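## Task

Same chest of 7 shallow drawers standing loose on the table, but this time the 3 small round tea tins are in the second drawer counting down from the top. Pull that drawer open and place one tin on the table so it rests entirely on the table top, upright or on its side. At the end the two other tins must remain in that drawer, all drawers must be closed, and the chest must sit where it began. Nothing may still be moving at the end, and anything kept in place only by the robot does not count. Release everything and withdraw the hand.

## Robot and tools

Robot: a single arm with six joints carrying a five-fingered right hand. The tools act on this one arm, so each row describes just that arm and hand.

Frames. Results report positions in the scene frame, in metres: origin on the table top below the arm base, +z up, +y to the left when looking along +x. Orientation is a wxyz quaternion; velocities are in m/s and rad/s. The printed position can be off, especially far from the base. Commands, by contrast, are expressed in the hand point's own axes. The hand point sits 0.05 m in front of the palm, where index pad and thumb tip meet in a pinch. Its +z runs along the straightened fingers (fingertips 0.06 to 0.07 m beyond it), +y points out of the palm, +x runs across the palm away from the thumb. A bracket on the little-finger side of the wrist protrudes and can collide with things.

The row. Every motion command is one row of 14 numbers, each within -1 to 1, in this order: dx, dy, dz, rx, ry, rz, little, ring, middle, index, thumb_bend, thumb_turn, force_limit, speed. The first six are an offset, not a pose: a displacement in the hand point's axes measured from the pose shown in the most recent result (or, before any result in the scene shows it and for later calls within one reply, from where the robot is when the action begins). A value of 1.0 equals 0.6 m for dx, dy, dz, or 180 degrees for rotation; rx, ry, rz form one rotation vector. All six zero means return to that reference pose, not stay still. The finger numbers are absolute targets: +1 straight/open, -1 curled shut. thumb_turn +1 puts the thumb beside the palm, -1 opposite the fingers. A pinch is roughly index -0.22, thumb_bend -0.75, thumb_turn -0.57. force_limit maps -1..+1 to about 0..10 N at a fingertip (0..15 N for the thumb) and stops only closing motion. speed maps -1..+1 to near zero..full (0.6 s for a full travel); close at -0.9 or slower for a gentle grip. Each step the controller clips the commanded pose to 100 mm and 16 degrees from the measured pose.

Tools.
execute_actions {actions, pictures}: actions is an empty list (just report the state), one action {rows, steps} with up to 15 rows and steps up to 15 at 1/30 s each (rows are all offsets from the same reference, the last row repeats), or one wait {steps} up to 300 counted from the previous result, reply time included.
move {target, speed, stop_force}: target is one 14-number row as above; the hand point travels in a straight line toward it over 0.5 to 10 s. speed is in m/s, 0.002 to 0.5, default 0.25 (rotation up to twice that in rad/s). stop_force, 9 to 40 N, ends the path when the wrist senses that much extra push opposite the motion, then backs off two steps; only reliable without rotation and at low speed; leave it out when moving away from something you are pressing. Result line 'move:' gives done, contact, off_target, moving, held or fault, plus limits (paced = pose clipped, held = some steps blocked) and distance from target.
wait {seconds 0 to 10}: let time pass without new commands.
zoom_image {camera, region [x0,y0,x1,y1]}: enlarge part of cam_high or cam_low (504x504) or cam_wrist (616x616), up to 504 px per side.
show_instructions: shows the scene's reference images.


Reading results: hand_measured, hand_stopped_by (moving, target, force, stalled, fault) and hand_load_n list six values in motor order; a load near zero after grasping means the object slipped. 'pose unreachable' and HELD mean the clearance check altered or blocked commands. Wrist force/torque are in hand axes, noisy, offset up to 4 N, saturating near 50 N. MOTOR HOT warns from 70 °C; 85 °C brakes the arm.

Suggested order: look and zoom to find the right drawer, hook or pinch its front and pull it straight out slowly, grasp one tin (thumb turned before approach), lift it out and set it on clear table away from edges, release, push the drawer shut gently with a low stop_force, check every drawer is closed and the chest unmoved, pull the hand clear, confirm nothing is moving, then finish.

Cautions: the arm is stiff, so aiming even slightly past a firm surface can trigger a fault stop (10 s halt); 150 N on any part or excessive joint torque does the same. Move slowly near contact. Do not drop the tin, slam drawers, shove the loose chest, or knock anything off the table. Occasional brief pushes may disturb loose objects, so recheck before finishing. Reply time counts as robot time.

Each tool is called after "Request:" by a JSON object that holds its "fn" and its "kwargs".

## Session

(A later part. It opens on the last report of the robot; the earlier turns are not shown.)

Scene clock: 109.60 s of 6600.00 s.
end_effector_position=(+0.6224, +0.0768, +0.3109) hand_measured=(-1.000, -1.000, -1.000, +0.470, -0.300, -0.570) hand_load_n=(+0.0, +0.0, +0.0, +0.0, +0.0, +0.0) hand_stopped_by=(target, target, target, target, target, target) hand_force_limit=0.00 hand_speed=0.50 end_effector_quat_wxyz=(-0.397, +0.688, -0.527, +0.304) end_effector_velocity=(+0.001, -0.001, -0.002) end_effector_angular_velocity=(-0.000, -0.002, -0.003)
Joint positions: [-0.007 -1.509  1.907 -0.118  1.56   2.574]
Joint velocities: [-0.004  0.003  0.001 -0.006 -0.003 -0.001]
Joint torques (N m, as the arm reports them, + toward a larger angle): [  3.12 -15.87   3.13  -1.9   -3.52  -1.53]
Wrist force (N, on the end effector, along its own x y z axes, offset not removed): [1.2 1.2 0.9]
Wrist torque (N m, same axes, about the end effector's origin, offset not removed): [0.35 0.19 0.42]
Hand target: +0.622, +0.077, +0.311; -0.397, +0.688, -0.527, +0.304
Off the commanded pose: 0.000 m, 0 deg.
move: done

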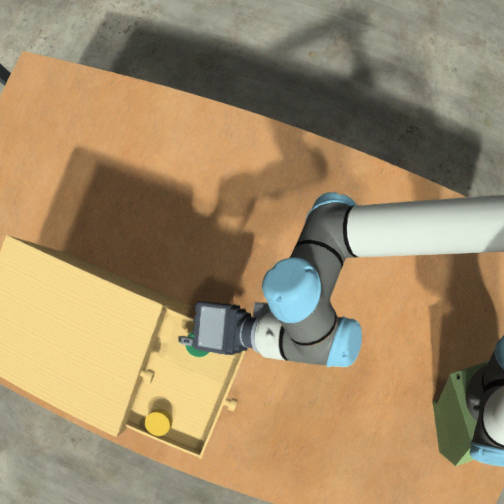

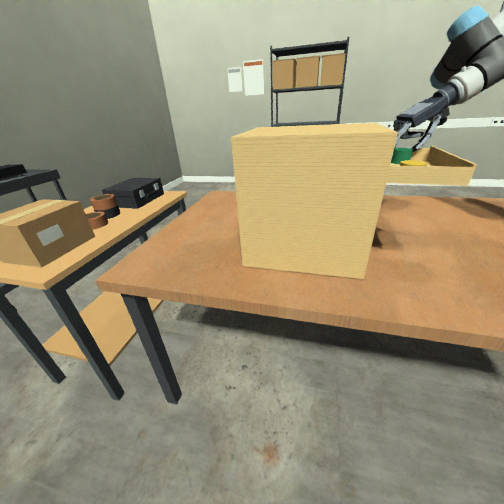

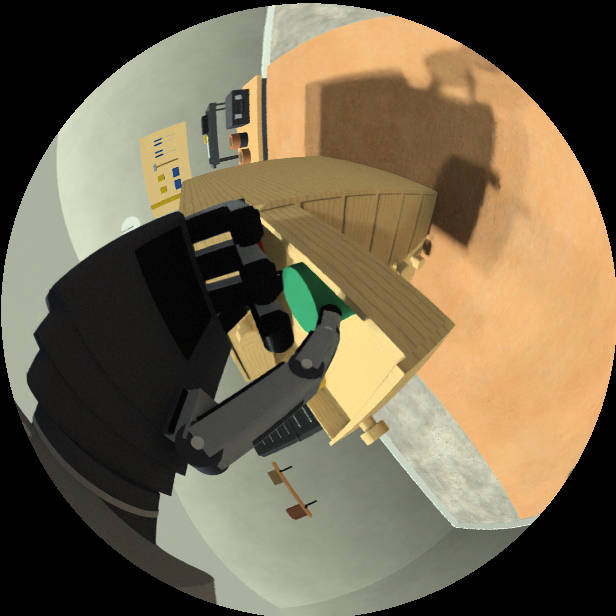

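Request:
{"fn": "move", "kwargs": {"target": [-0.001,0.0305,0.012,0,0,0,-1,-1,-1,0.5,-0.15,-0.57,0,0.5], "speed": 0.015, "stop_force": 9}}

Request:
{"fn": "zoom_image", "kwargs": {"camera": "cam_wrist", "region": [220,150,520,450]}}

Request:
{"fn": "zoom_image", "kwargs": {"camera": "cam_low", "region": [360,80,504,200]}}

Scene clock: 113.23 s of 6600.00 s.
end_effector_position=(+0.6195, +0.0767, +0.2918) hand_measured=(-1.000, -1.000, -1.000, +0.500, -0.150, -0.570) hand_load_n=(+0.0, +0.0, +0.0, +0.0, +0.0, +0.0) hand_stopped_by=(target, target, target, target, target, target) hand_force_limit=0.00 hand_speed=0.50 end_effector_quat_wxyz=(-0.397, +0.688, -0.527, +0.304) end_effector_velocity=(+0.000, -0.001, -0.003) end_effector_angular_velocity=(-0.000, -0.000, -0.002)
Joint positions: [-0.032 -1.493  1.937 -0.163  1.536  2.567]
Joint velocities: [-0.005  0.002  0.003 -0.006 -0.003 -0.001]
Joint torques (N m, as the arm reports them, + toward a larger angle): [  2.39 -17.36   1.71  -1.94  -3.45  -1.58]
Wrist force (N, on the end effector, along its own x y z axes, offset not removed): [2.7 3.1 1.0]
Wrist torque (N m, same axes, about the end effector's origin, offset not removed): [0.50 -0.03 0.59]
Hand target: +0.619, +0.077, +0.291; -0.397, +0.688, -0.527, +0.304
Off the commanded pose: 0.000 m, 0 deg.
move: done

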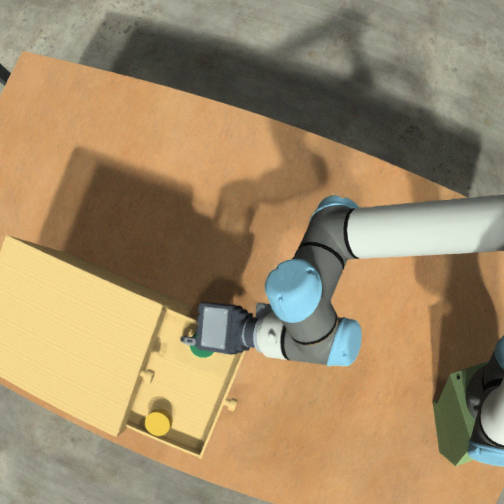

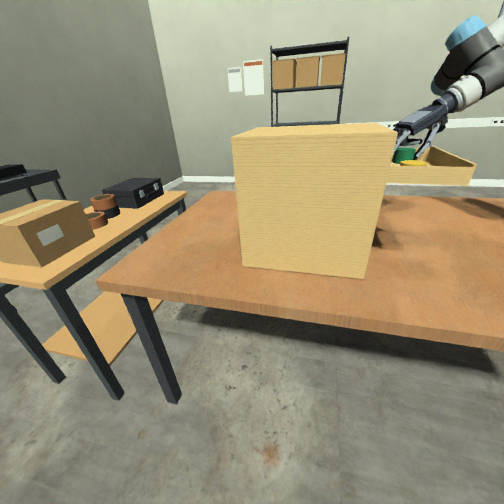

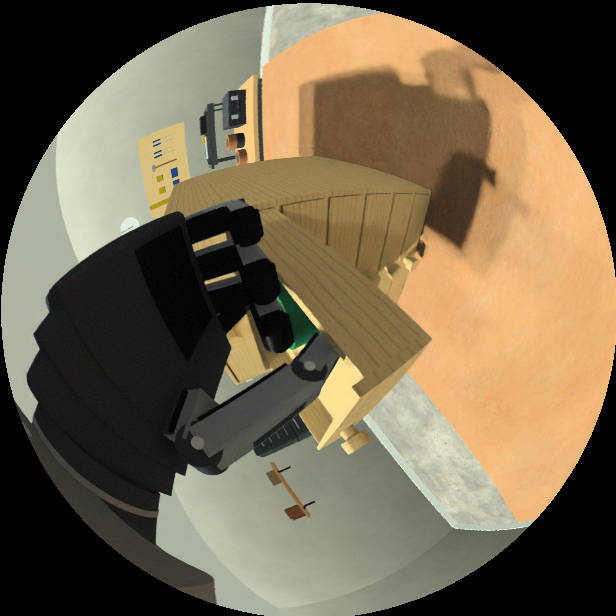

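Region (220, 150, 520, 450) of cam_wrist's 616x616 image, scaled by 1.680, with more detail than that image has.

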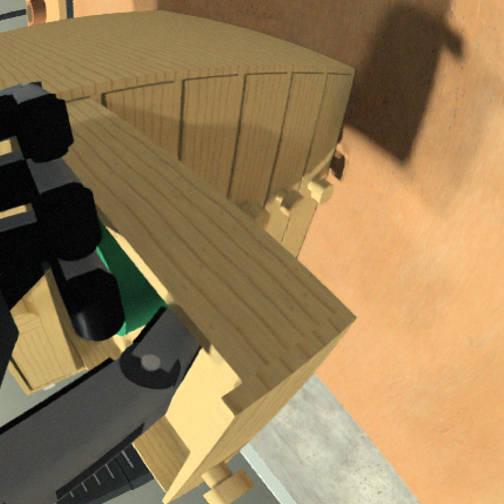

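Region (360, 80, 504, 200) of cam_low's 504x504 image, scaled by 3.500, with more detail than that image has.

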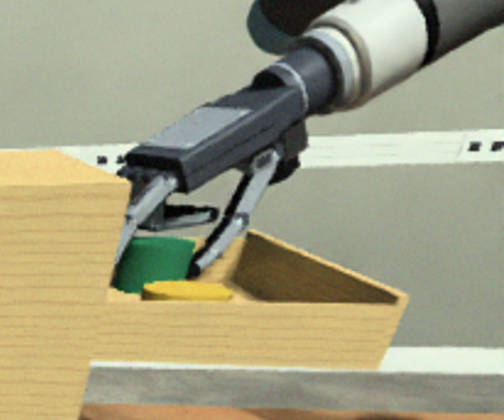

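Request:
{"fn": "execute_actions", "kwargs": {"actions": [{"rows":[[0,0,0,0,0,0,-1,-1,-1,0.0,-0.7,-0.57,0.1,-0.8]],"steps":15}], "pictures": false}}

Request:
{"fn": "wait", "kwargs": {"seconds": 1.5}}

Request:
{"fn": "zoom_image", "kwargs": {"camera": "cam_low", "region": [360,80,504,200]}}

Scene clock: 115.03 s of 6600.00 s.
end_effector_position=(+0.6195, +0.0767, +0.2916) hand_measured=(-1.000, -1.000, -1.000, +0.436, -0.192, -0.570) hand_load_n=(+0.0, +0.0, +0.0, +5.5, +8.0, -0.5) hand_stopped_by=(target, target, target, force, force, target) hand_force_limit=0.10 hand_speed=-0.80 end_effector_quat_wxyz=(-0.396, +0.688, -0.527, +0.304) end_effector_velocity=(+0.001, -0.000, +0.001) end_effector_angular_velocity=(+0.000, -0.002, -0.000)
Joint positions: [-0.032 -1.492  1.937 -0.163  1.536  2.567]
Joint velocities: [ 0.001 -0.001 -0.002  0.    -0.    -0.   ]
Joint torques (N m, as the arm reports them, + toward a larger angle): [ 27.68 -37.08 -28.33   2.31   2.16   1.52]
Wrist force (N, on the end effector, along its own x y z axes, offset not removed): [0.4 -2.0 0.4]
Wrist torque (N m, same axes, about the end effector's origin, offset not removed): [-0.11 0.01 0.28]
Hand target: +0.620, +0.077, +0.292; -0.397, +0.688, -0.527, +0.304
Off the commanded pose: 0.000 m, 0 deg.
Steps of this call (steps 1 to 39: nothing new was sent; steps 40 to 54: all 15 steps of this action). Readings (end_effector_position | what the end effector reports):
40: (+0.6195, +0.0767, +0.2915) | hand_measured=(-1.000, -1.000, -1.000, +0.500, -0.150, -0.570) hand_load_n=(+0.0, +0.0, +0.0, +0.0, +0.0, +0.0) hand_stopped_by=(target, target, target, moving, moving, target) hand_force_limit=0.10 hand_speed=-0.80
41: (+0.6195, +0.0767, +0.2915) | hand_measured=(-1.000, -1.000, -1.000, +0.500, -0.150, -0.570) hand_load_n=(+0.0, +0.0, +0.0, +0.0, +0.0, +0.0) hand_stopped_by=(target, target, target, moving, moving, target) hand_force_limit=0.10 hand_speed=-0.80
43: (+0.6195, +0.0767, +0.2915) | hand_measured=(-1.000, -1.000, -1.000, +0.490, -0.156, -0.570) hand_load_n=(+0.0, +0.0, +0.0, +0.0, +0.0, +0.0) hand_stopped_by=(target, target, target, moving, moving, target) hand_force_limit=0.10 hand_speed=-0.80
47: (+0.6194, +0.0766, +0.2915) | hand_measured=(-1.000, -1.000, -1.000, +0.446, -0.180, -0.570) hand_load_n=(+0.0, +0.0, +0.0, +4.0, +4.5, -0.5) hand_stopped_by=(target, target, target, moving, moving, target) hand_force_limit=0.10 hand_speed=-0.80
54: the state above

Scene clock: 116.53 s of 6600.00 s.
end_effector_position=(+0.6195, +0.0767, +0.2918) hand_measured=(-1.000, -1.000, -1.000, +0.436, -0.192, -0.570) hand_load_n=(+0.0, +0.0, +0.0, +5.0, +8.5, -1.0) hand_stopped_by=(target, target, target, force, force, target) hand_force_limit=0.10 hand_speed=-0.80 end_effector_quat_wxyz=(-0.396, +0.688, -0.527, +0.304) end_effector_velocity=(-0.000, +0.000, -0.000) end_effector_angular_velocity=(-0.001, +0.000, +0.001)
Joint positions: [-0.032 -1.493  1.937 -0.163  1.536  2.567]
Joint velocities: [-0.     0.     0.001  0.    -0.    -0.001]
Joint torques (N m, as the arm reports them, + toward a larger angle): [ 27.53 -37.74 -28.63   1.33   1.22   1.51]
Wrist force (N, on the end effector, along its own x y z axes, offset not removed): [2.4 0.5 -1.5]
Wrist torque (N m, same axes, about the end effector's origin, offset not removed): [0.21 -0.08 0.53]
Hand target: +0.620, +0.077, +0.292; -0.397, +0.688, -0.527, +0.304
Off the commanded pose: 0.000 m, 0 deg.
Steps of this call (steps 1 to 45: nothing new was sent). Readings (end_effector_position | what the end effector reports):
1: (+0.6195, +0.0767, +0.2916) | hand_measured=(-1.000, -1.000, -1.000, +0.436, -0.192, -0.570) hand_load_n=(+0.0, +0.0, +0.0, +5.5, +8.0, -0.5) hand_stopped_by=(target, target, target, force, force, target) hand_force_limit=0.10 hand_speed=-0.80
2: (+0.6195, +0.0767, +0.2916) | hand_measured=(-1.000, -1.000, -1.000, +0.436, -0.192, -0.570) hand_load_n=(+0.0, +0.0, +0.0, +5.5, +8.0, -1.0) hand_stopped_by=(target, target, target, force, force, target) hand_force_limit=0.10 hand_speed=-0.80
4: (+0.6195, +0.0767, +0.2917) | hand_measured=(-1.000, -1.000, -1.000, +0.436, -0.192, -0.570) hand_load_n=(+0.0, +0.0, +0.0, +5.5, +8.0, -1.0) hand_stopped_by=(target, target, target, force, force, target) hand_force_limit=0.10 hand_speed=-0.80
8: (+0.6195, +0.0767, +0.2917) | hand_measured=(-1.000, -1.000, -1.000, +0.436, -0.192, -0.570) hand_load_n=(+0.0, +0.0, +0.0, +5.5, +8.5, -1.0) hand_stopped_by=(target, target, target, force, force, target) hand_force_limit=0.10 hand_speed=-0.80
45: the state above

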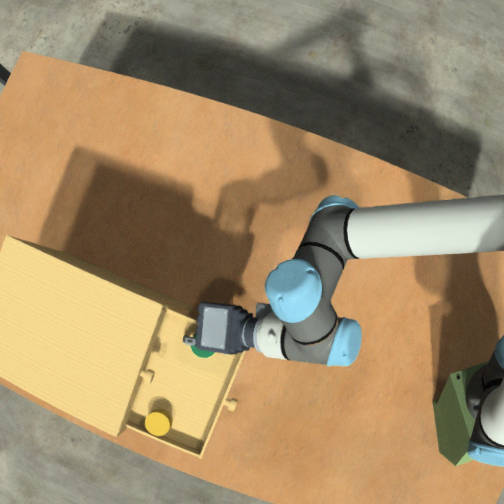

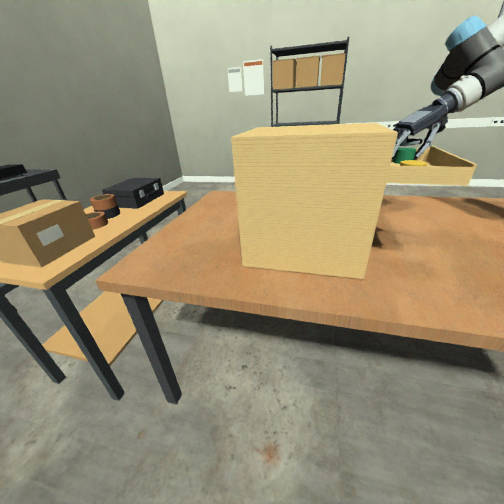

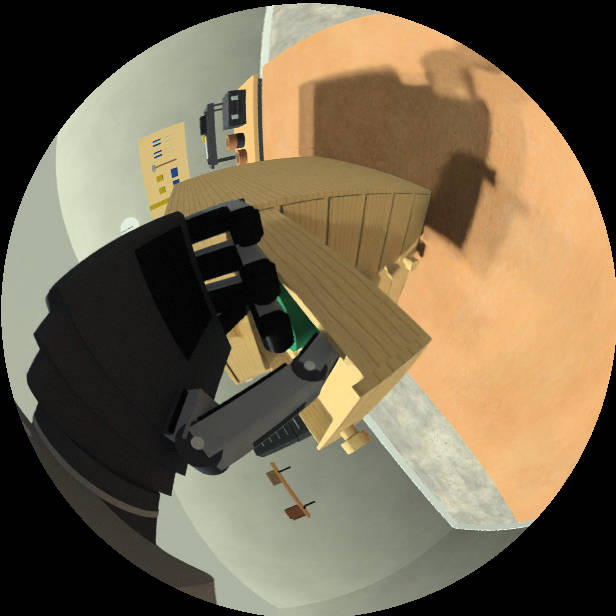

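Region (360, 80, 504, 200) of cam_low's 504x504 image, scaled by 3.500, with more detail than that image has.

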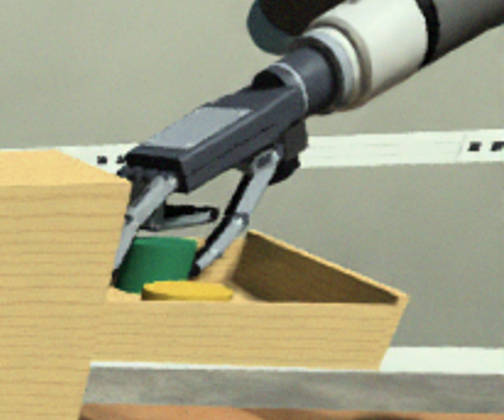

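Request:
{"fn": "move", "kwargs": {"target": [-0.005,-0.087,-0.049,0,0,0,-1,-1,-1,0.0,-0.7,-0.57,0.1,-0.8], "speed": 0.04}}

Request:
{"fn": "zoom_image", "kwargs": {"camera": "cam_low", "region": [360,80,504,200]}}

Scene clock: 119.77 s of 6600.00 s.
end_effector_position=(+0.6193, +0.0797, +0.3514) hand_measured=(-1.000, -1.000, -1.000, +0.436, -0.192, -0.570) hand_load_n=(+0.0, +0.0, +0.0, +4.0, +7.0, -1.0) hand_stopped_by=(target, target, target, force, force, target) hand_force_limit=0.10 hand_speed=-0.80 end_effector_quat_wxyz=(-0.397, +0.688, -0.527, +0.304) end_effector_velocity=(+0.001, -0.000, +0.003) end_effector_angular_velocity=(-0.000, -0.001, -0.001)
Joint positions: [ 0.053 -1.549  1.862 -0.033  1.618  2.591]
Joint velocities: [ 0.004 -0.002 -0.005  0.006  0.004  0.001]
Joint torques (N m, as the arm reports them, + toward a larger angle): [ 27.01 -36.5  -31.6    2.12   2.18   1.63]
Wrist force (N, on the end effector, along its own x y z axes, offset not removed): [1.2 0.8 0.7]
Wrist torque (N m, same axes, about the end effector's origin, offset not removed): [0.11 0.22 0.44]
Hand target: +0.619, +0.080, +0.352; -0.396, +0.688, -0.527, +0.304
Off the commanded pose: 0.000 m, 0 deg.
move: done

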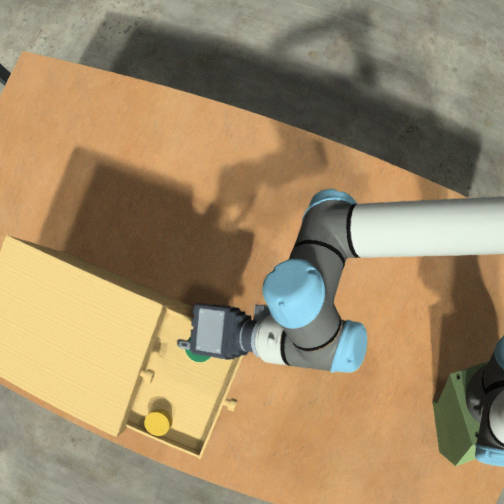

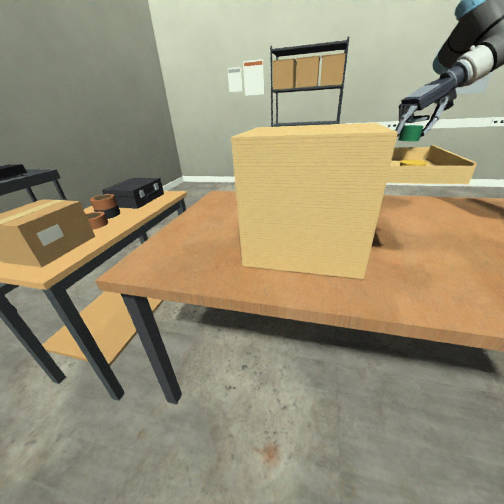

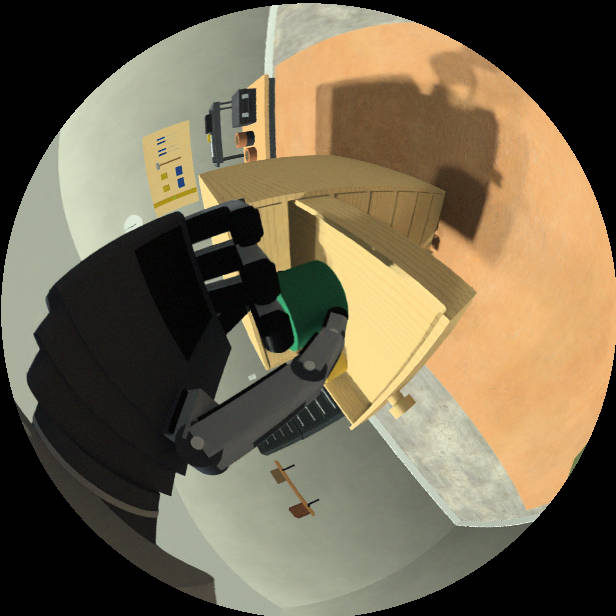

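Region (360, 80, 504, 200) of cam_low's 504x504 image, scaled by 3.500, with more detail than that image has.

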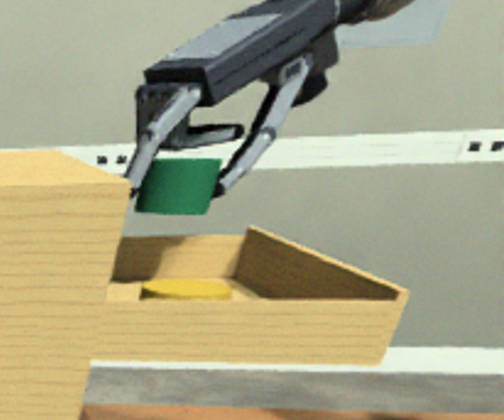

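Request:
{"fn": "move", "kwargs": {"target": [0.344,0.083,-0.178,0,0.072,0.042,-1,-1,-1,0.1,-0.7,-0.57,0.25,-0.8], "speed": 0.15}}

Scene clock: 124.13 s of 6600.00 s.
end_effector_position=(+0.5596, -0.1496, +0.3617) hand_measured=(-1.000, -1.000, -1.000, +0.406, -0.190, -0.570) hand_load_n=(+0.0, +0.0, +0.0, +6.5, +12.0, -1.5) hand_stopped_by=(target, target, target, force, force, target) hand_force_limit=0.25 hand_speed=-0.80 end_effector_quat_wxyz=(-0.354, +0.613, -0.612, +0.353) end_effector_velocity=(-0.000, -0.003, -0.000) end_effector_angular_velocity=(+0.000, -0.001, -0.001)
Joint positions: [-0.58  -1.946  1.997  0.13   1.194  2.597]
Joint velocities: [-0.012 -0.002 -0.001  0.002 -0.011 -0.001]
Joint torques (N m, as the arm reports them, + toward a larger angle): [ -3.4  -34.    -2.26   2.2   -3.27  -1.62]
Wrist force (N, on the end effector, along its own x y z axes, offset not removed): [1.3 3.4 -2.0]
Wrist torque (N m, same axes, about the end effector's origin, offset not removed): [0.76 0.36 0.51]
Hand target: +0.560, -0.150, +0.362; -0.354, +0.613, -0.612, +0.353
Off the commanded pose: 0.001 m, 0 deg.
move: done

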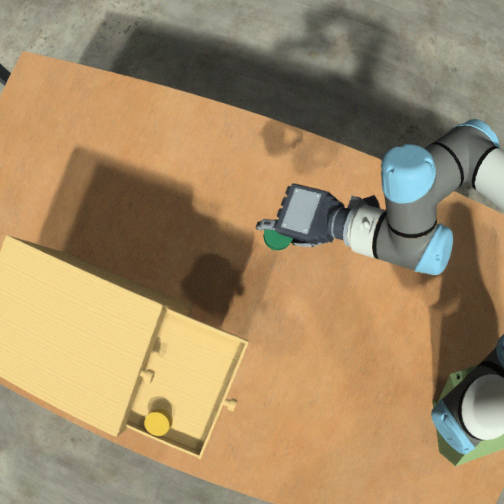

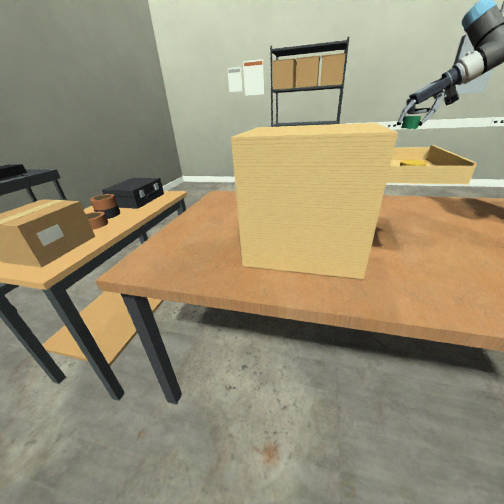

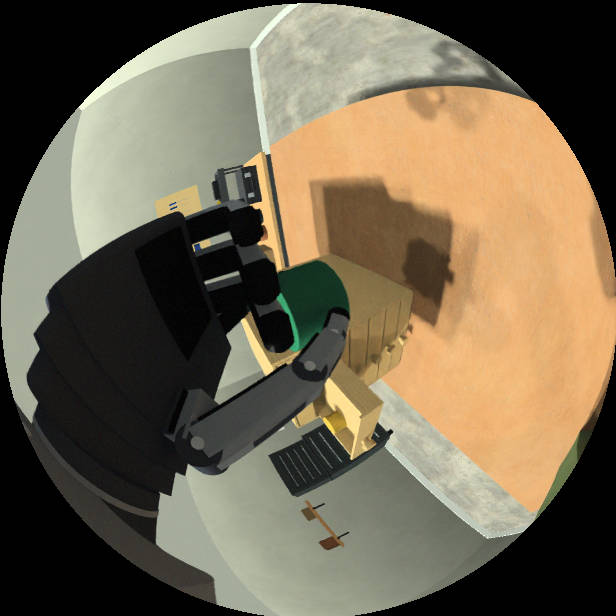

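Request:
{"fn": "move", "kwargs": {"target": [0,0.4,0.308,0,0,0,-1,-1,-1,0.1,-0.7,-0.57,0.25,-0.8], "speed": 0.2}}

Request:
{"fn": "zoom_image", "kwargs": {"camera": "cam_low", "region": [360,120,504,260]}}

Scene clock: 128.17 s of 6600.00 s.
end_effector_position=(+0.5996, -0.1495, +0.0617) hand_measured=(-1.000, -1.000, -1.000, +0.406, -0.190, -0.570) hand_load_n=(+0.0, +0.0, +0.0, +6.5, +12.0, -1.5) hand_stopped_by=(target, target, target, force, force, target) hand_force_limit=0.25 hand_speed=-0.80 end_effector_quat_wxyz=(-0.354, +0.613, -0.612, +0.353) end_effector_velocity=(+0.000, +0.001, -0.002) end_effector_angular_velocity=(+0.001, +0.000, +0.001)
Joint positions: [-0.701 -1.286  2.056 -0.58   1.074  2.573]
Joint velocities: [ 0.001  0.007 -0.002 -0.004  0.     0.   ]
Joint torques (N m, as the arm reports them, + toward a larger angle): [ 26.64 -23.33 -19.14  -1.29   1.91   1.69]
Wrist force (N, on the end effector, along its own x y z axes, offset not removed): [2.0 2.8 2.5]
Wrist torque (N m, same axes, about the end effector's origin, offset not removed): [0.33 -0.15 0.50]
Hand target: +0.600, -0.149, +0.061; -0.354, +0.613, -0.612, +0.353
Off the commanded pose: 0.000 m, 0 deg.
move: done

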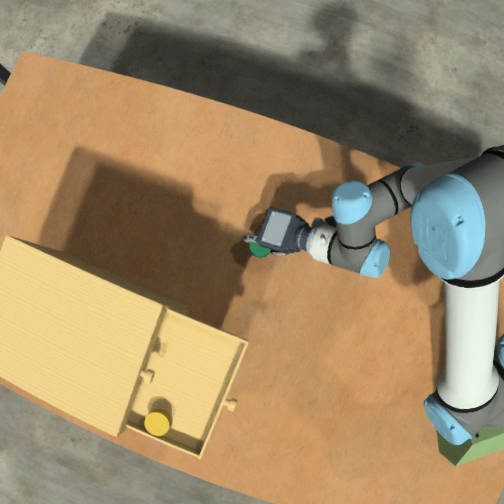

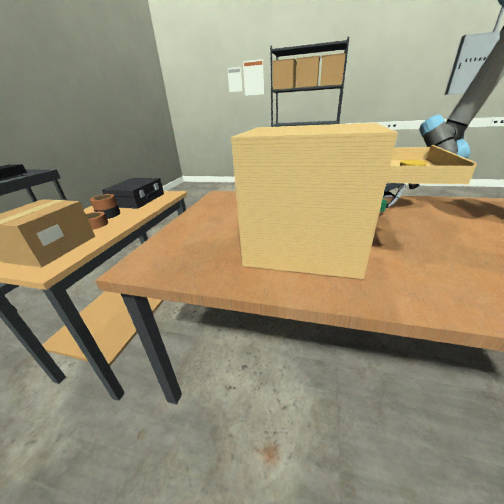

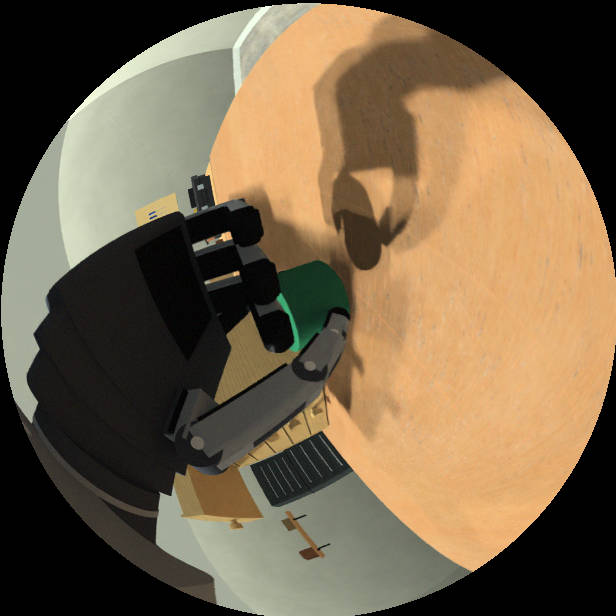

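Region (360, 120, 504, 260) of cam_low's 504x504 image, scaled by 3.500, with more detail than that image has; it fills the top 490 rows of this view, and the rest is white.

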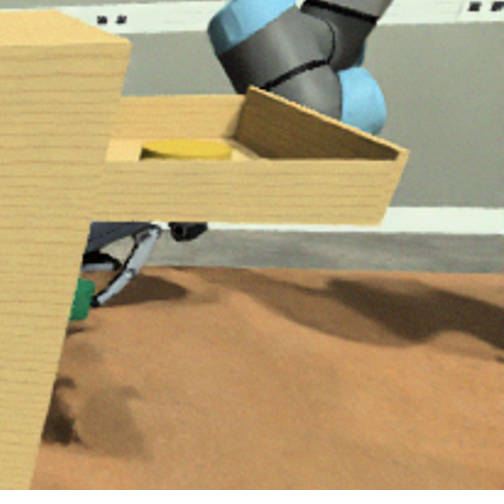

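Request:
{"fn": "move", "kwargs": {"target": [0,0.026,0.015,0,0,0,-1,-1,-1,0.1,-0.7,-0.57,0.25,-0.8], "speed": 0.03, "stop_force": 9}}

Request:
{"fn": "move", "kwargs": {"target": [0,0.036,0.021,0,0,0,-1,-1,-1,0.1,-0.7,-0.57,0.25,-0.8], "speed": 0.006, "stop_force": 9}}

Scene clock: 131.33 s of 6600.00 s.
end_effector_position=(+0.5996, -0.1495, +0.0440) hand_measured=(-1.000, -1.000, -1.000, +0.406, -0.190, -0.570) hand_load_n=(+0.0, +0.0, +0.0, +6.5, +12.0, -1.5) hand_stopped_by=(target, target, target, force, force, target) hand_force_limit=0.25 hand_speed=-0.80 end_effector_quat_wxyz=(-0.354, +0.613, -0.612, +0.353) end_effector_velocity=(-0.000, +0.000, -0.003) end_effector_angular_velocity=(+0.000, +0.000, +0.000)
Joint positions: [-0.709 -1.243  2.047 -0.613  1.067  2.571]
Joint velocities: [-0.001  0.007 -0.002 -0.005 -0.001 -0.001]
Joint torques (N m, as the arm reports them, + toward a larger angle): [  0.86 -25.73 -18.37  -1.75  -3.69  -1.66]
Wrist force (N, on the end effector, along its own x y z axes, offset not removed): [1.6 1.0 1.2]
Wrist torque (N m, same axes, about the end effector's origin, offset not removed): [-0.04 0.02 0.37]
Hand target: +0.600, -0.149, +0.044; -0.354, +0.613, -0.612, +0.353
Off the commanded pose: 0.000 m, 0 deg.
move: done

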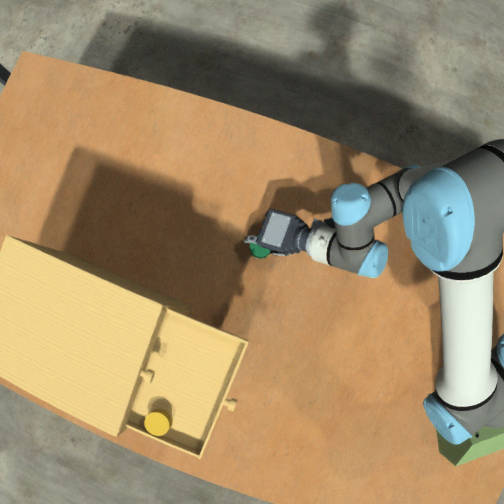

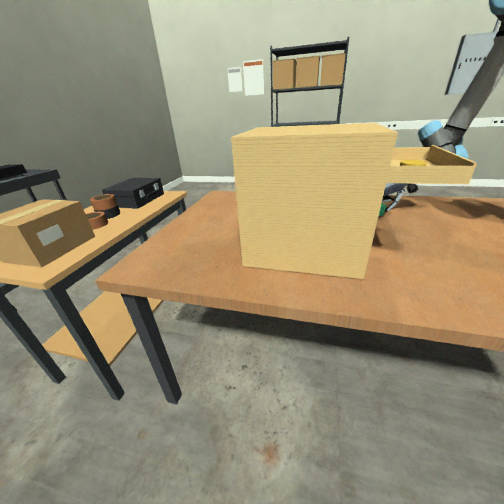

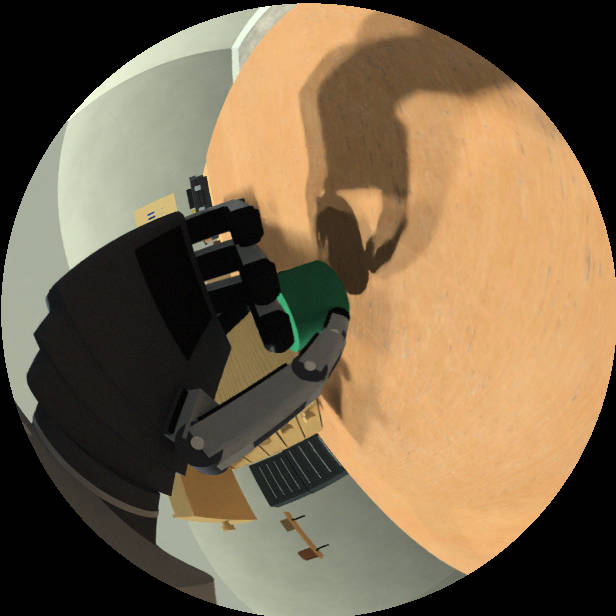

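Scene clock: 135.43 s of 6600.00 s.
end_effector_position=(+0.5998, -0.1496, +0.0217) hand_measured=(-1.000, -1.000, -1.000, +0.406, -0.190, -0.570) hand_load_n=(+0.0, +0.0, +0.0, +10.0, +10.0, +0.0) hand_stopped_by=(target, target, target, force, force, target) hand_force_limit=0.25 hand_speed=-0.80 end_effector_quat_wxyz=(-0.354, +0.613, -0.612, +0.353) end_effector_velocity=(+0.000, -0.000, +0.002) end_effector_angular_velocity=(+0.001, +0.000, +0.000)
Joint positions: [-0.718 -1.188  2.032 -0.651  1.057  2.569]
Joint velocities: [ 0.    -0.004 -0.     0.005  0.     0.   ]
Joint torques (N m, as the arm reports them, + toward a larger angle): [  8.31 -41.99  13.27   3.07   1.34  -1.41]
Wrist force (N, on the end effector, along its own x y z axes, offset not removed): [2.3 -8.0 -4.4]
Wrist torque (N m, same axes, about the end effector's origin, offset not removed): [0.00 -0.20 0.62]
Hand target: +0.600, -0.149, +0.022; -0.354, +0.613, -0.612, +0.353
Off the commanded pose: 0.003 m, 0 deg.
move: contact

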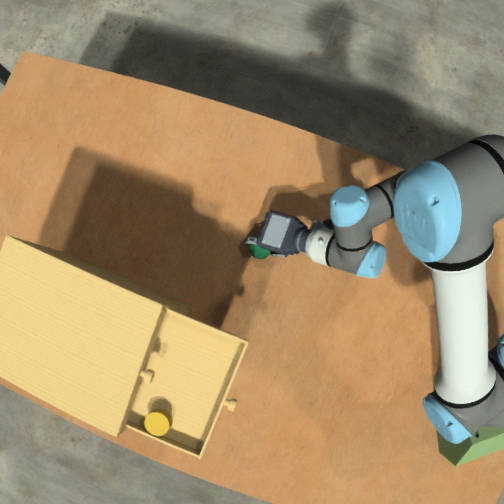

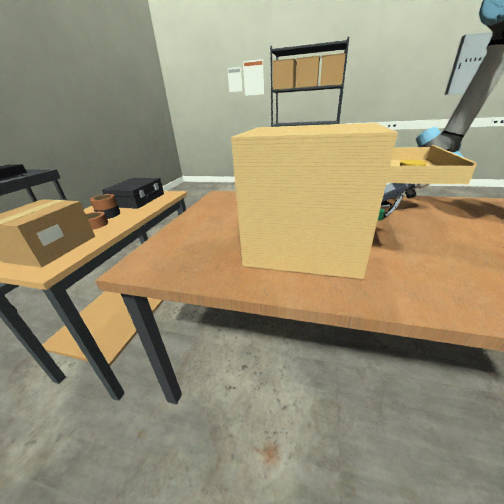

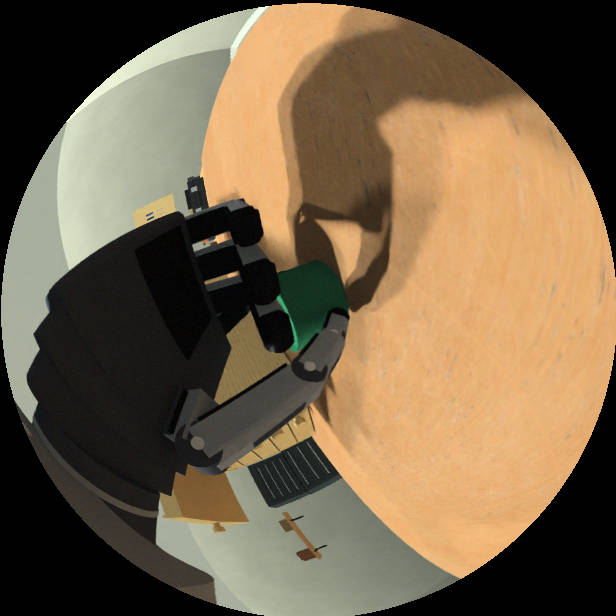

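Tin is on the table; releasing and lifting away.

Request:
{"fn": "execute_actions", "kwargs": {"actions": [{"rows":[[0,-0.0015,-0.001,0,0,0,-1,-1,-1,0.58,-0.05,-0.57,0.25,-0.6]],"steps":15}], "pictures": false}}

Request:
{"fn": "move", "kwargs": {"target": [0,-0.087,-0.05,0,0,0,-1,-1,-1,0.58,-0.05,-0.57,0.25,-0.6], "speed": 0.06}}

Scene clock: 137.20 s of 6600.00 s.
end_effector_position=(+0.5997, -0.1496, +0.0228) hand_measured=(-1.000, -1.000, -1.000, +0.580, -0.050, -0.570) hand_load_n=(+0.0, +0.0, +0.0, +0.0, +0.0, +0.0) hand_stopped_by=(target, target, target, target, moving, target) hand_force_limit=0.25 hand_speed=-0.60 end_effector_quat_wxyz=(-0.354, +0.613, -0.612, +0.353) end_effector_velocity=(+0.000, -0.001, +0.000) end_effector_angular_velocity=(-0.002, -0.001, -0.000)
Joint positions: [-0.718 -1.19   2.033 -0.65   1.058  2.569]
Joint velocities: [-0.    -0.    -0.001 -0.001 -0.    -0.   ]
Joint torques (N m, as the arm reports them, + toward a larger angle): [ 26.22 -46.4   11.78   2.57   1.87   1.66]
Wrist force (N, on the end effector, along its own x y z axes, offset not removed): [2.3 1.4 0.1]
Wrist torque (N m, same axes, about the end effector's origin, offset not removed): [0.17 -0.10 0.48]
Hand target: +0.600, -0.150, +0.023; -0.354, +0.613, -0.612, +0.353
Off the commanded pose: 0.000 m, 0 deg.
Steps of this call (steps 1 to 38: nothing new was sent; steps 39 to 53: all 15 steps of this action). Readings (end_effector_position | what the end effector reports):
39: (+0.5997, -0.1495, +0.0220) | hand_measured=(-1.000, -1.000, -1.000, +0.406, -0.190, -0.570) hand_load_n=(+0.0, +0.0, +0.0, +8.5, +11.5, -1.0) hand_stopped_by=(target, target, target, moving, moving, target) hand_force_limit=0.25 hand_speed=-0.60
40: (+0.5997, -0.1495, +0.0222) | hand_measured=(-1.000, -1.000, -1.000, +0.406, -0.190, -0.570) hand_load_n=(+0.0, +0.0, +0.0, +8.5, +11.5, -1.0) hand_stopped_by=(target, target, target, moving, moving, target) hand_force_limit=0.25 hand_speed=-0.60
42: (+0.5997, -0.1495, +0.0224) | hand_measured=(-1.000, -1.000, -1.000, +0.426, -0.180, -0.570) hand_load_n=(+0.0, +0.0, +0.0, +4.5, +7.5, -1.0) hand_stopped_by=(target, target, target, moving, moving, target) hand_force_limit=0.25 hand_speed=-0.60
46: (+0.5997, -0.1496, +0.0227) | hand_measured=(-1.000, -1.000, -1.000, +0.514, -0.128, -0.570) hand_load_n=(+0.0, +0.0, +0.0, +0.0, +0.0, +0.0) hand_stopped_by=(target, target, target, moving, moving, target) hand_force_limit=0.25 hand_speed=-0.60
53: the state above

Scene clock: 138.87 s of 6600.00 s.
end_effector_position=(+0.5998, -0.1496, +0.0827) hand_measured=(-1.000, -1.000, -1.000, +0.580, -0.050, -0.570) hand_load_n=(+0.0, +0.0, +0.0, +0.0, +0.0, +0.0) hand_stopped_by=(target, target, target, target, target, target) hand_force_limit=0.25 hand_speed=-0.60 end_effector_quat_wxyz=(-0.354, +0.613, -0.612, +0.353) end_effector_velocity=(+0.001, -0.001, +0.003) end_effector_angular_velocity=(-0.001, -0.001, -0.000)
Joint positions: [-0.691 -1.336  2.064 -0.538  1.084  2.575]
Joint velocities: [ 0.001 -0.006 -0.001  0.005  0.001  0.001]
Joint torques (N m, as the arm reports them, + toward a larger angle): [ 25.47 -43.31   8.74   2.75   1.87   1.61]
Wrist force (N, on the end effector, along its own x y z axes, offset not removed): [1.2 -0.3 1.1]
Wrist torque (N m, same axes, about the end effector's origin, offset not removed): [-0.21 -0.02 0.28]
Hand target: +0.600, -0.150, +0.083; -0.354, +0.613, -0.612, +0.353
Off the commanded pose: 0.000 m, 0 deg.
move: done

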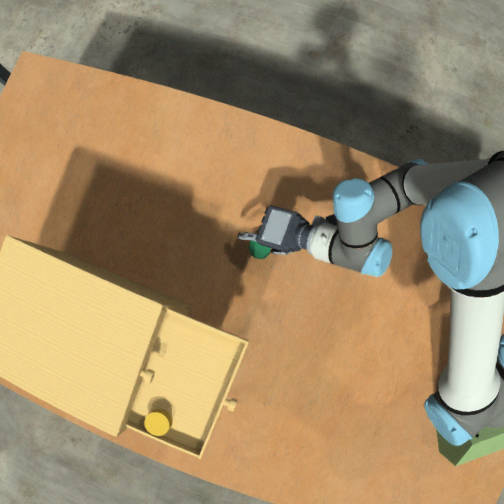

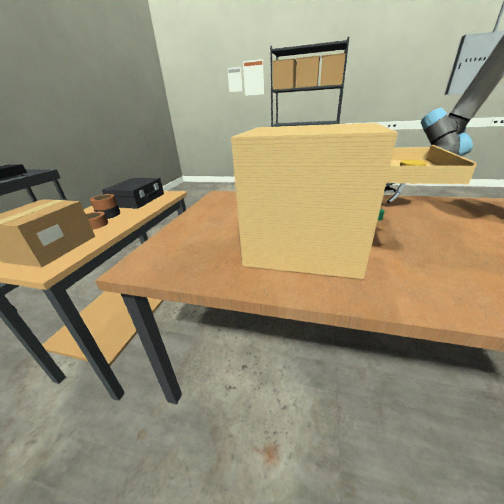

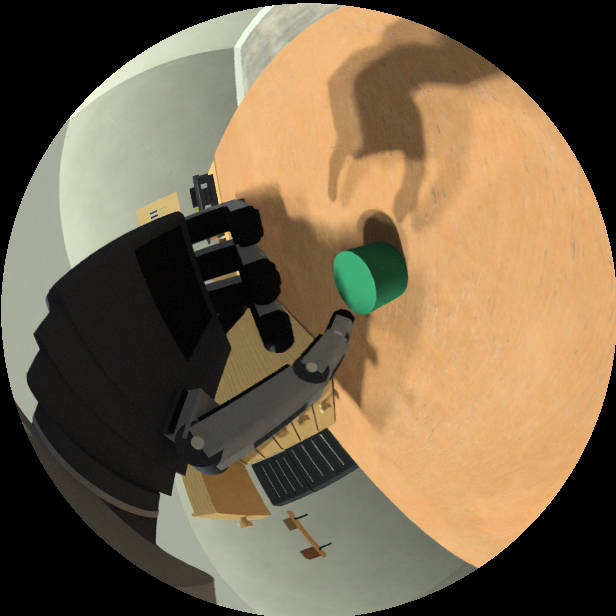

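Request:
{"fn": "move", "kwargs": {"target": [-0.492,-0.143,-0.448,-0.082,-0.1105,-0.085,-1,-1,-1,-1,-1,1,0.25,0.2], "speed": 0.25}}

Request:
{"fn": "execute_actions", "kwargs": {"actions": [{"rows":[[0,0,0,0,0,0,1,1,1,1,-1,1,0.25,1]],"steps":15}]}}

Scene clock: 152.20 s of 6600.00 s.
end_effector_position=(+0.4097, +0.1449, +0.2915) hand_measured=(-1.000, -1.000, -1.000, -1.000, -1.000, +1.000) hand_load_n=(+0.0, +0.0, +0.0, +0.0, +0.0, +0.0) hand_stopped_by=(target, target, target, target, target, target) hand_force_limit=0.25 hand_speed=0.20 end_effector_quat_wxyz=(-0.323, +0.780, -0.496, +0.205) end_effector_velocity=(-0.002, +0.003, +0.002) end_effector_angular_velocity=(-0.002, +0.005, +0.001)
Joint positions: [ 0.234 -1.603  2.193  0.     1.8    2.603]
Joint velocities: [ 0.015  0.007 -0.006  0.007  0.014  0.009]
Joint torques (N m, as the arm reports them, + toward a larger angle): [ 22.16  -6.84 -27.86   2.36   2.05   1.66]
Wrist force (N, on the end effector, along its own x y z axes, offset not removed): [3.5 1.6 0.2]
Wrist torque (N m, same axes, about the end effector's origin, offset not removed): [0.15 -0.19 0.49]
Hand target: +0.410, +0.145, +0.292; -0.323, +0.780, -0.496, +0.205
Off the commanded pose: 0.000 m, 0 deg.
After step 90, 8.07 s passed at rest.
move: done

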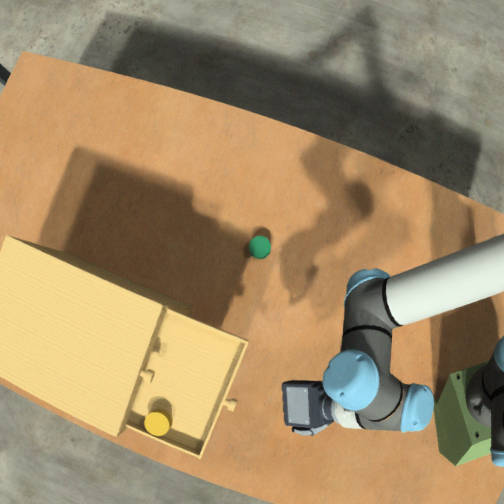

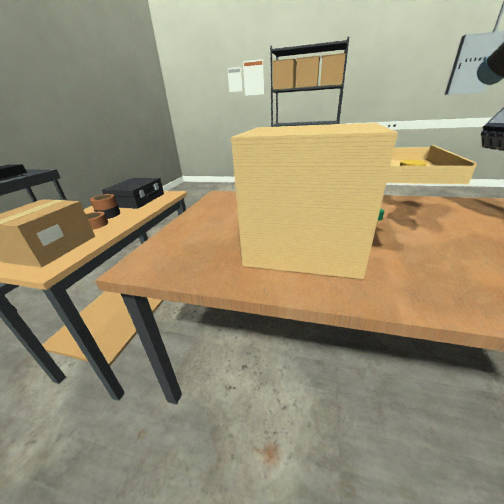

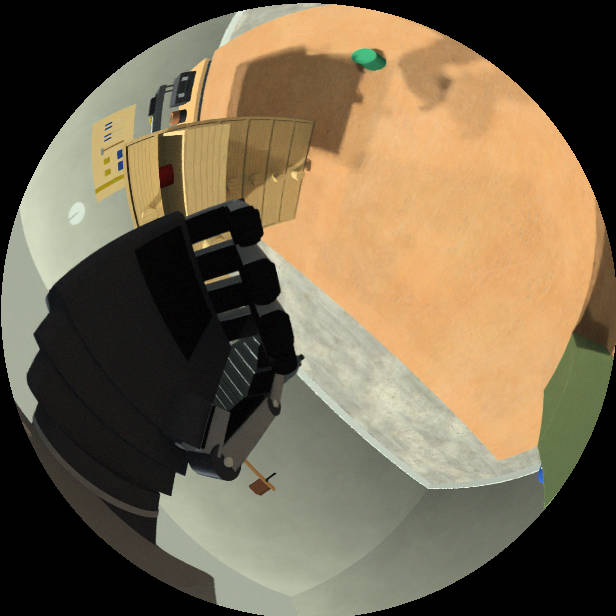

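Scene clock: 152.70 s of 6600.00 s.
end_effector_position=(+0.4097, +0.1450, +0.2915) hand_measured=(+0.318, +0.318, +0.318, +0.318, -1.000, +1.000) hand_load_n=(+0.0, +0.0, +0.0, +0.0, +0.0, +0.0) hand_stopped_by=(moving, moving, moving, moving, target, target) hand_force_limit=0.25 hand_speed=1.00 end_effector_quat_wxyz=(-0.323, +0.780, -0.496, +0.205) end_effector_velocity=(-0.000, +0.000, -0.000) end_effector_angular_velocity=(+0.000, +0.000, +0.000)
Joint positions: [ 0.235 -1.603  2.193  0.     1.8    2.603]
Joint velocities: [ 0.     0.     0.001 -0.001 -0.     0.   ]
Joint torques (N m, as the arm reports them, + toward a larger angle): [ -2.83 -24.91   2.49  -1.48  -3.27  -1.73]
Wrist force (N, on the end effector, along its own x y z axes, offset not removed): [1.1 0.5 1.7]
Wrist torque (N m, same axes, about the end effector's origin, offset not removed): [0.01 0.03 0.35]
Hand target: +0.410, +0.145, +0.291; -0.323, +0.780, -0.496, +0.205
Off the commanded pose: 0.000 m, 0 deg.
Steps of this call (steps 1 to 15: all 15 steps of this action). Readings (end_effector_position | what the end effector reports):
1: (+0.4097, +0.1450, +0.2915) | hand_measured=(-1.000, -1.000, -1.000, -1.000, -1.000, +1.000) hand_load_n=(+0.0, +0.0, +0.0, +0.0, +0.0, +0.0) hand_stopped_by=(moving, moving, moving, moving, target, target) hand_force_limit=0.25 hand_speed=1.00
2: (+0.4097, +0.1450, +0.2915) | hand_measured=(-1.000, -1.000, -1.000, -1.000, -1.000, +1.000) hand_load_n=(+0.0, +0.0, +0.0, +0.0, +0.0, +0.0) hand_stopped_by=(moving, moving, moving, moving, target, target) hand_force_limit=0.25 hand_speed=1.00
4: (+0.4097, +0.1450, +0.2915) | hand_measured=(-0.904, -0.902, -0.902, -0.902, -1.000, +1.000) hand_load_n=(+0.0, +0.0, +0.0, +0.0, +0.0, +0.0) hand_stopped_by=(moving, moving, moving, moving, target, target) hand_force_limit=0.25 hand_speed=1.00
8: (+0.4097, +0.1450, +0.2915) | hand_measured=(-0.460, -0.460, -0.460, -0.460, -1.000, +1.000) hand_load_n=(+0.0, +0.0, +0.0, +0.0, +0.0, +0.0) hand_stopped_by=(moving, moving, moving, moving, target, target) hand_force_limit=0.25 hand_speed=1.00
15: the state above

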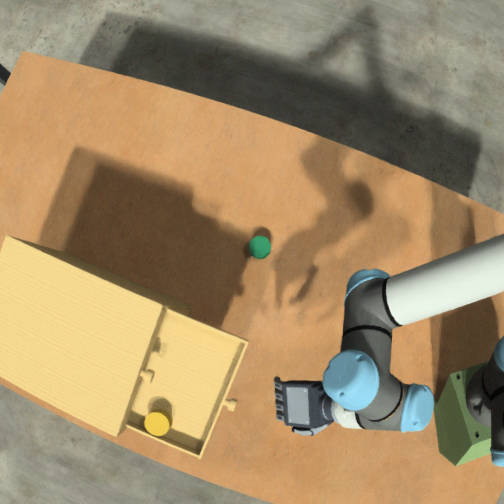

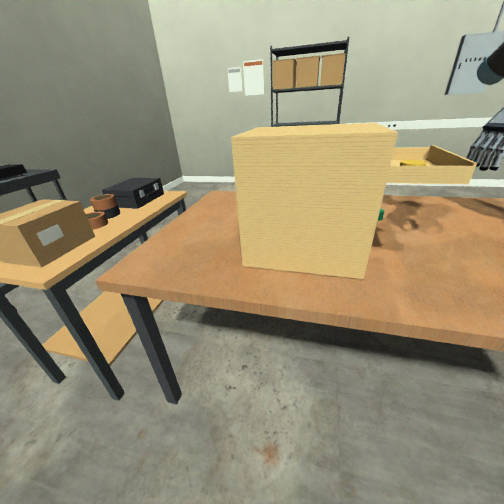

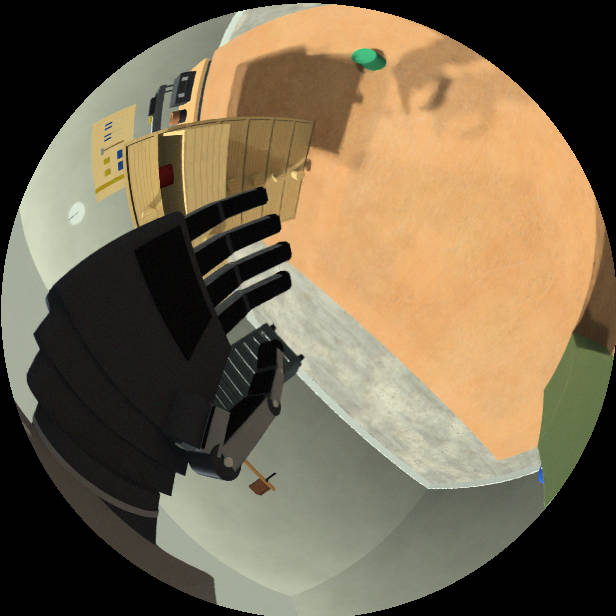

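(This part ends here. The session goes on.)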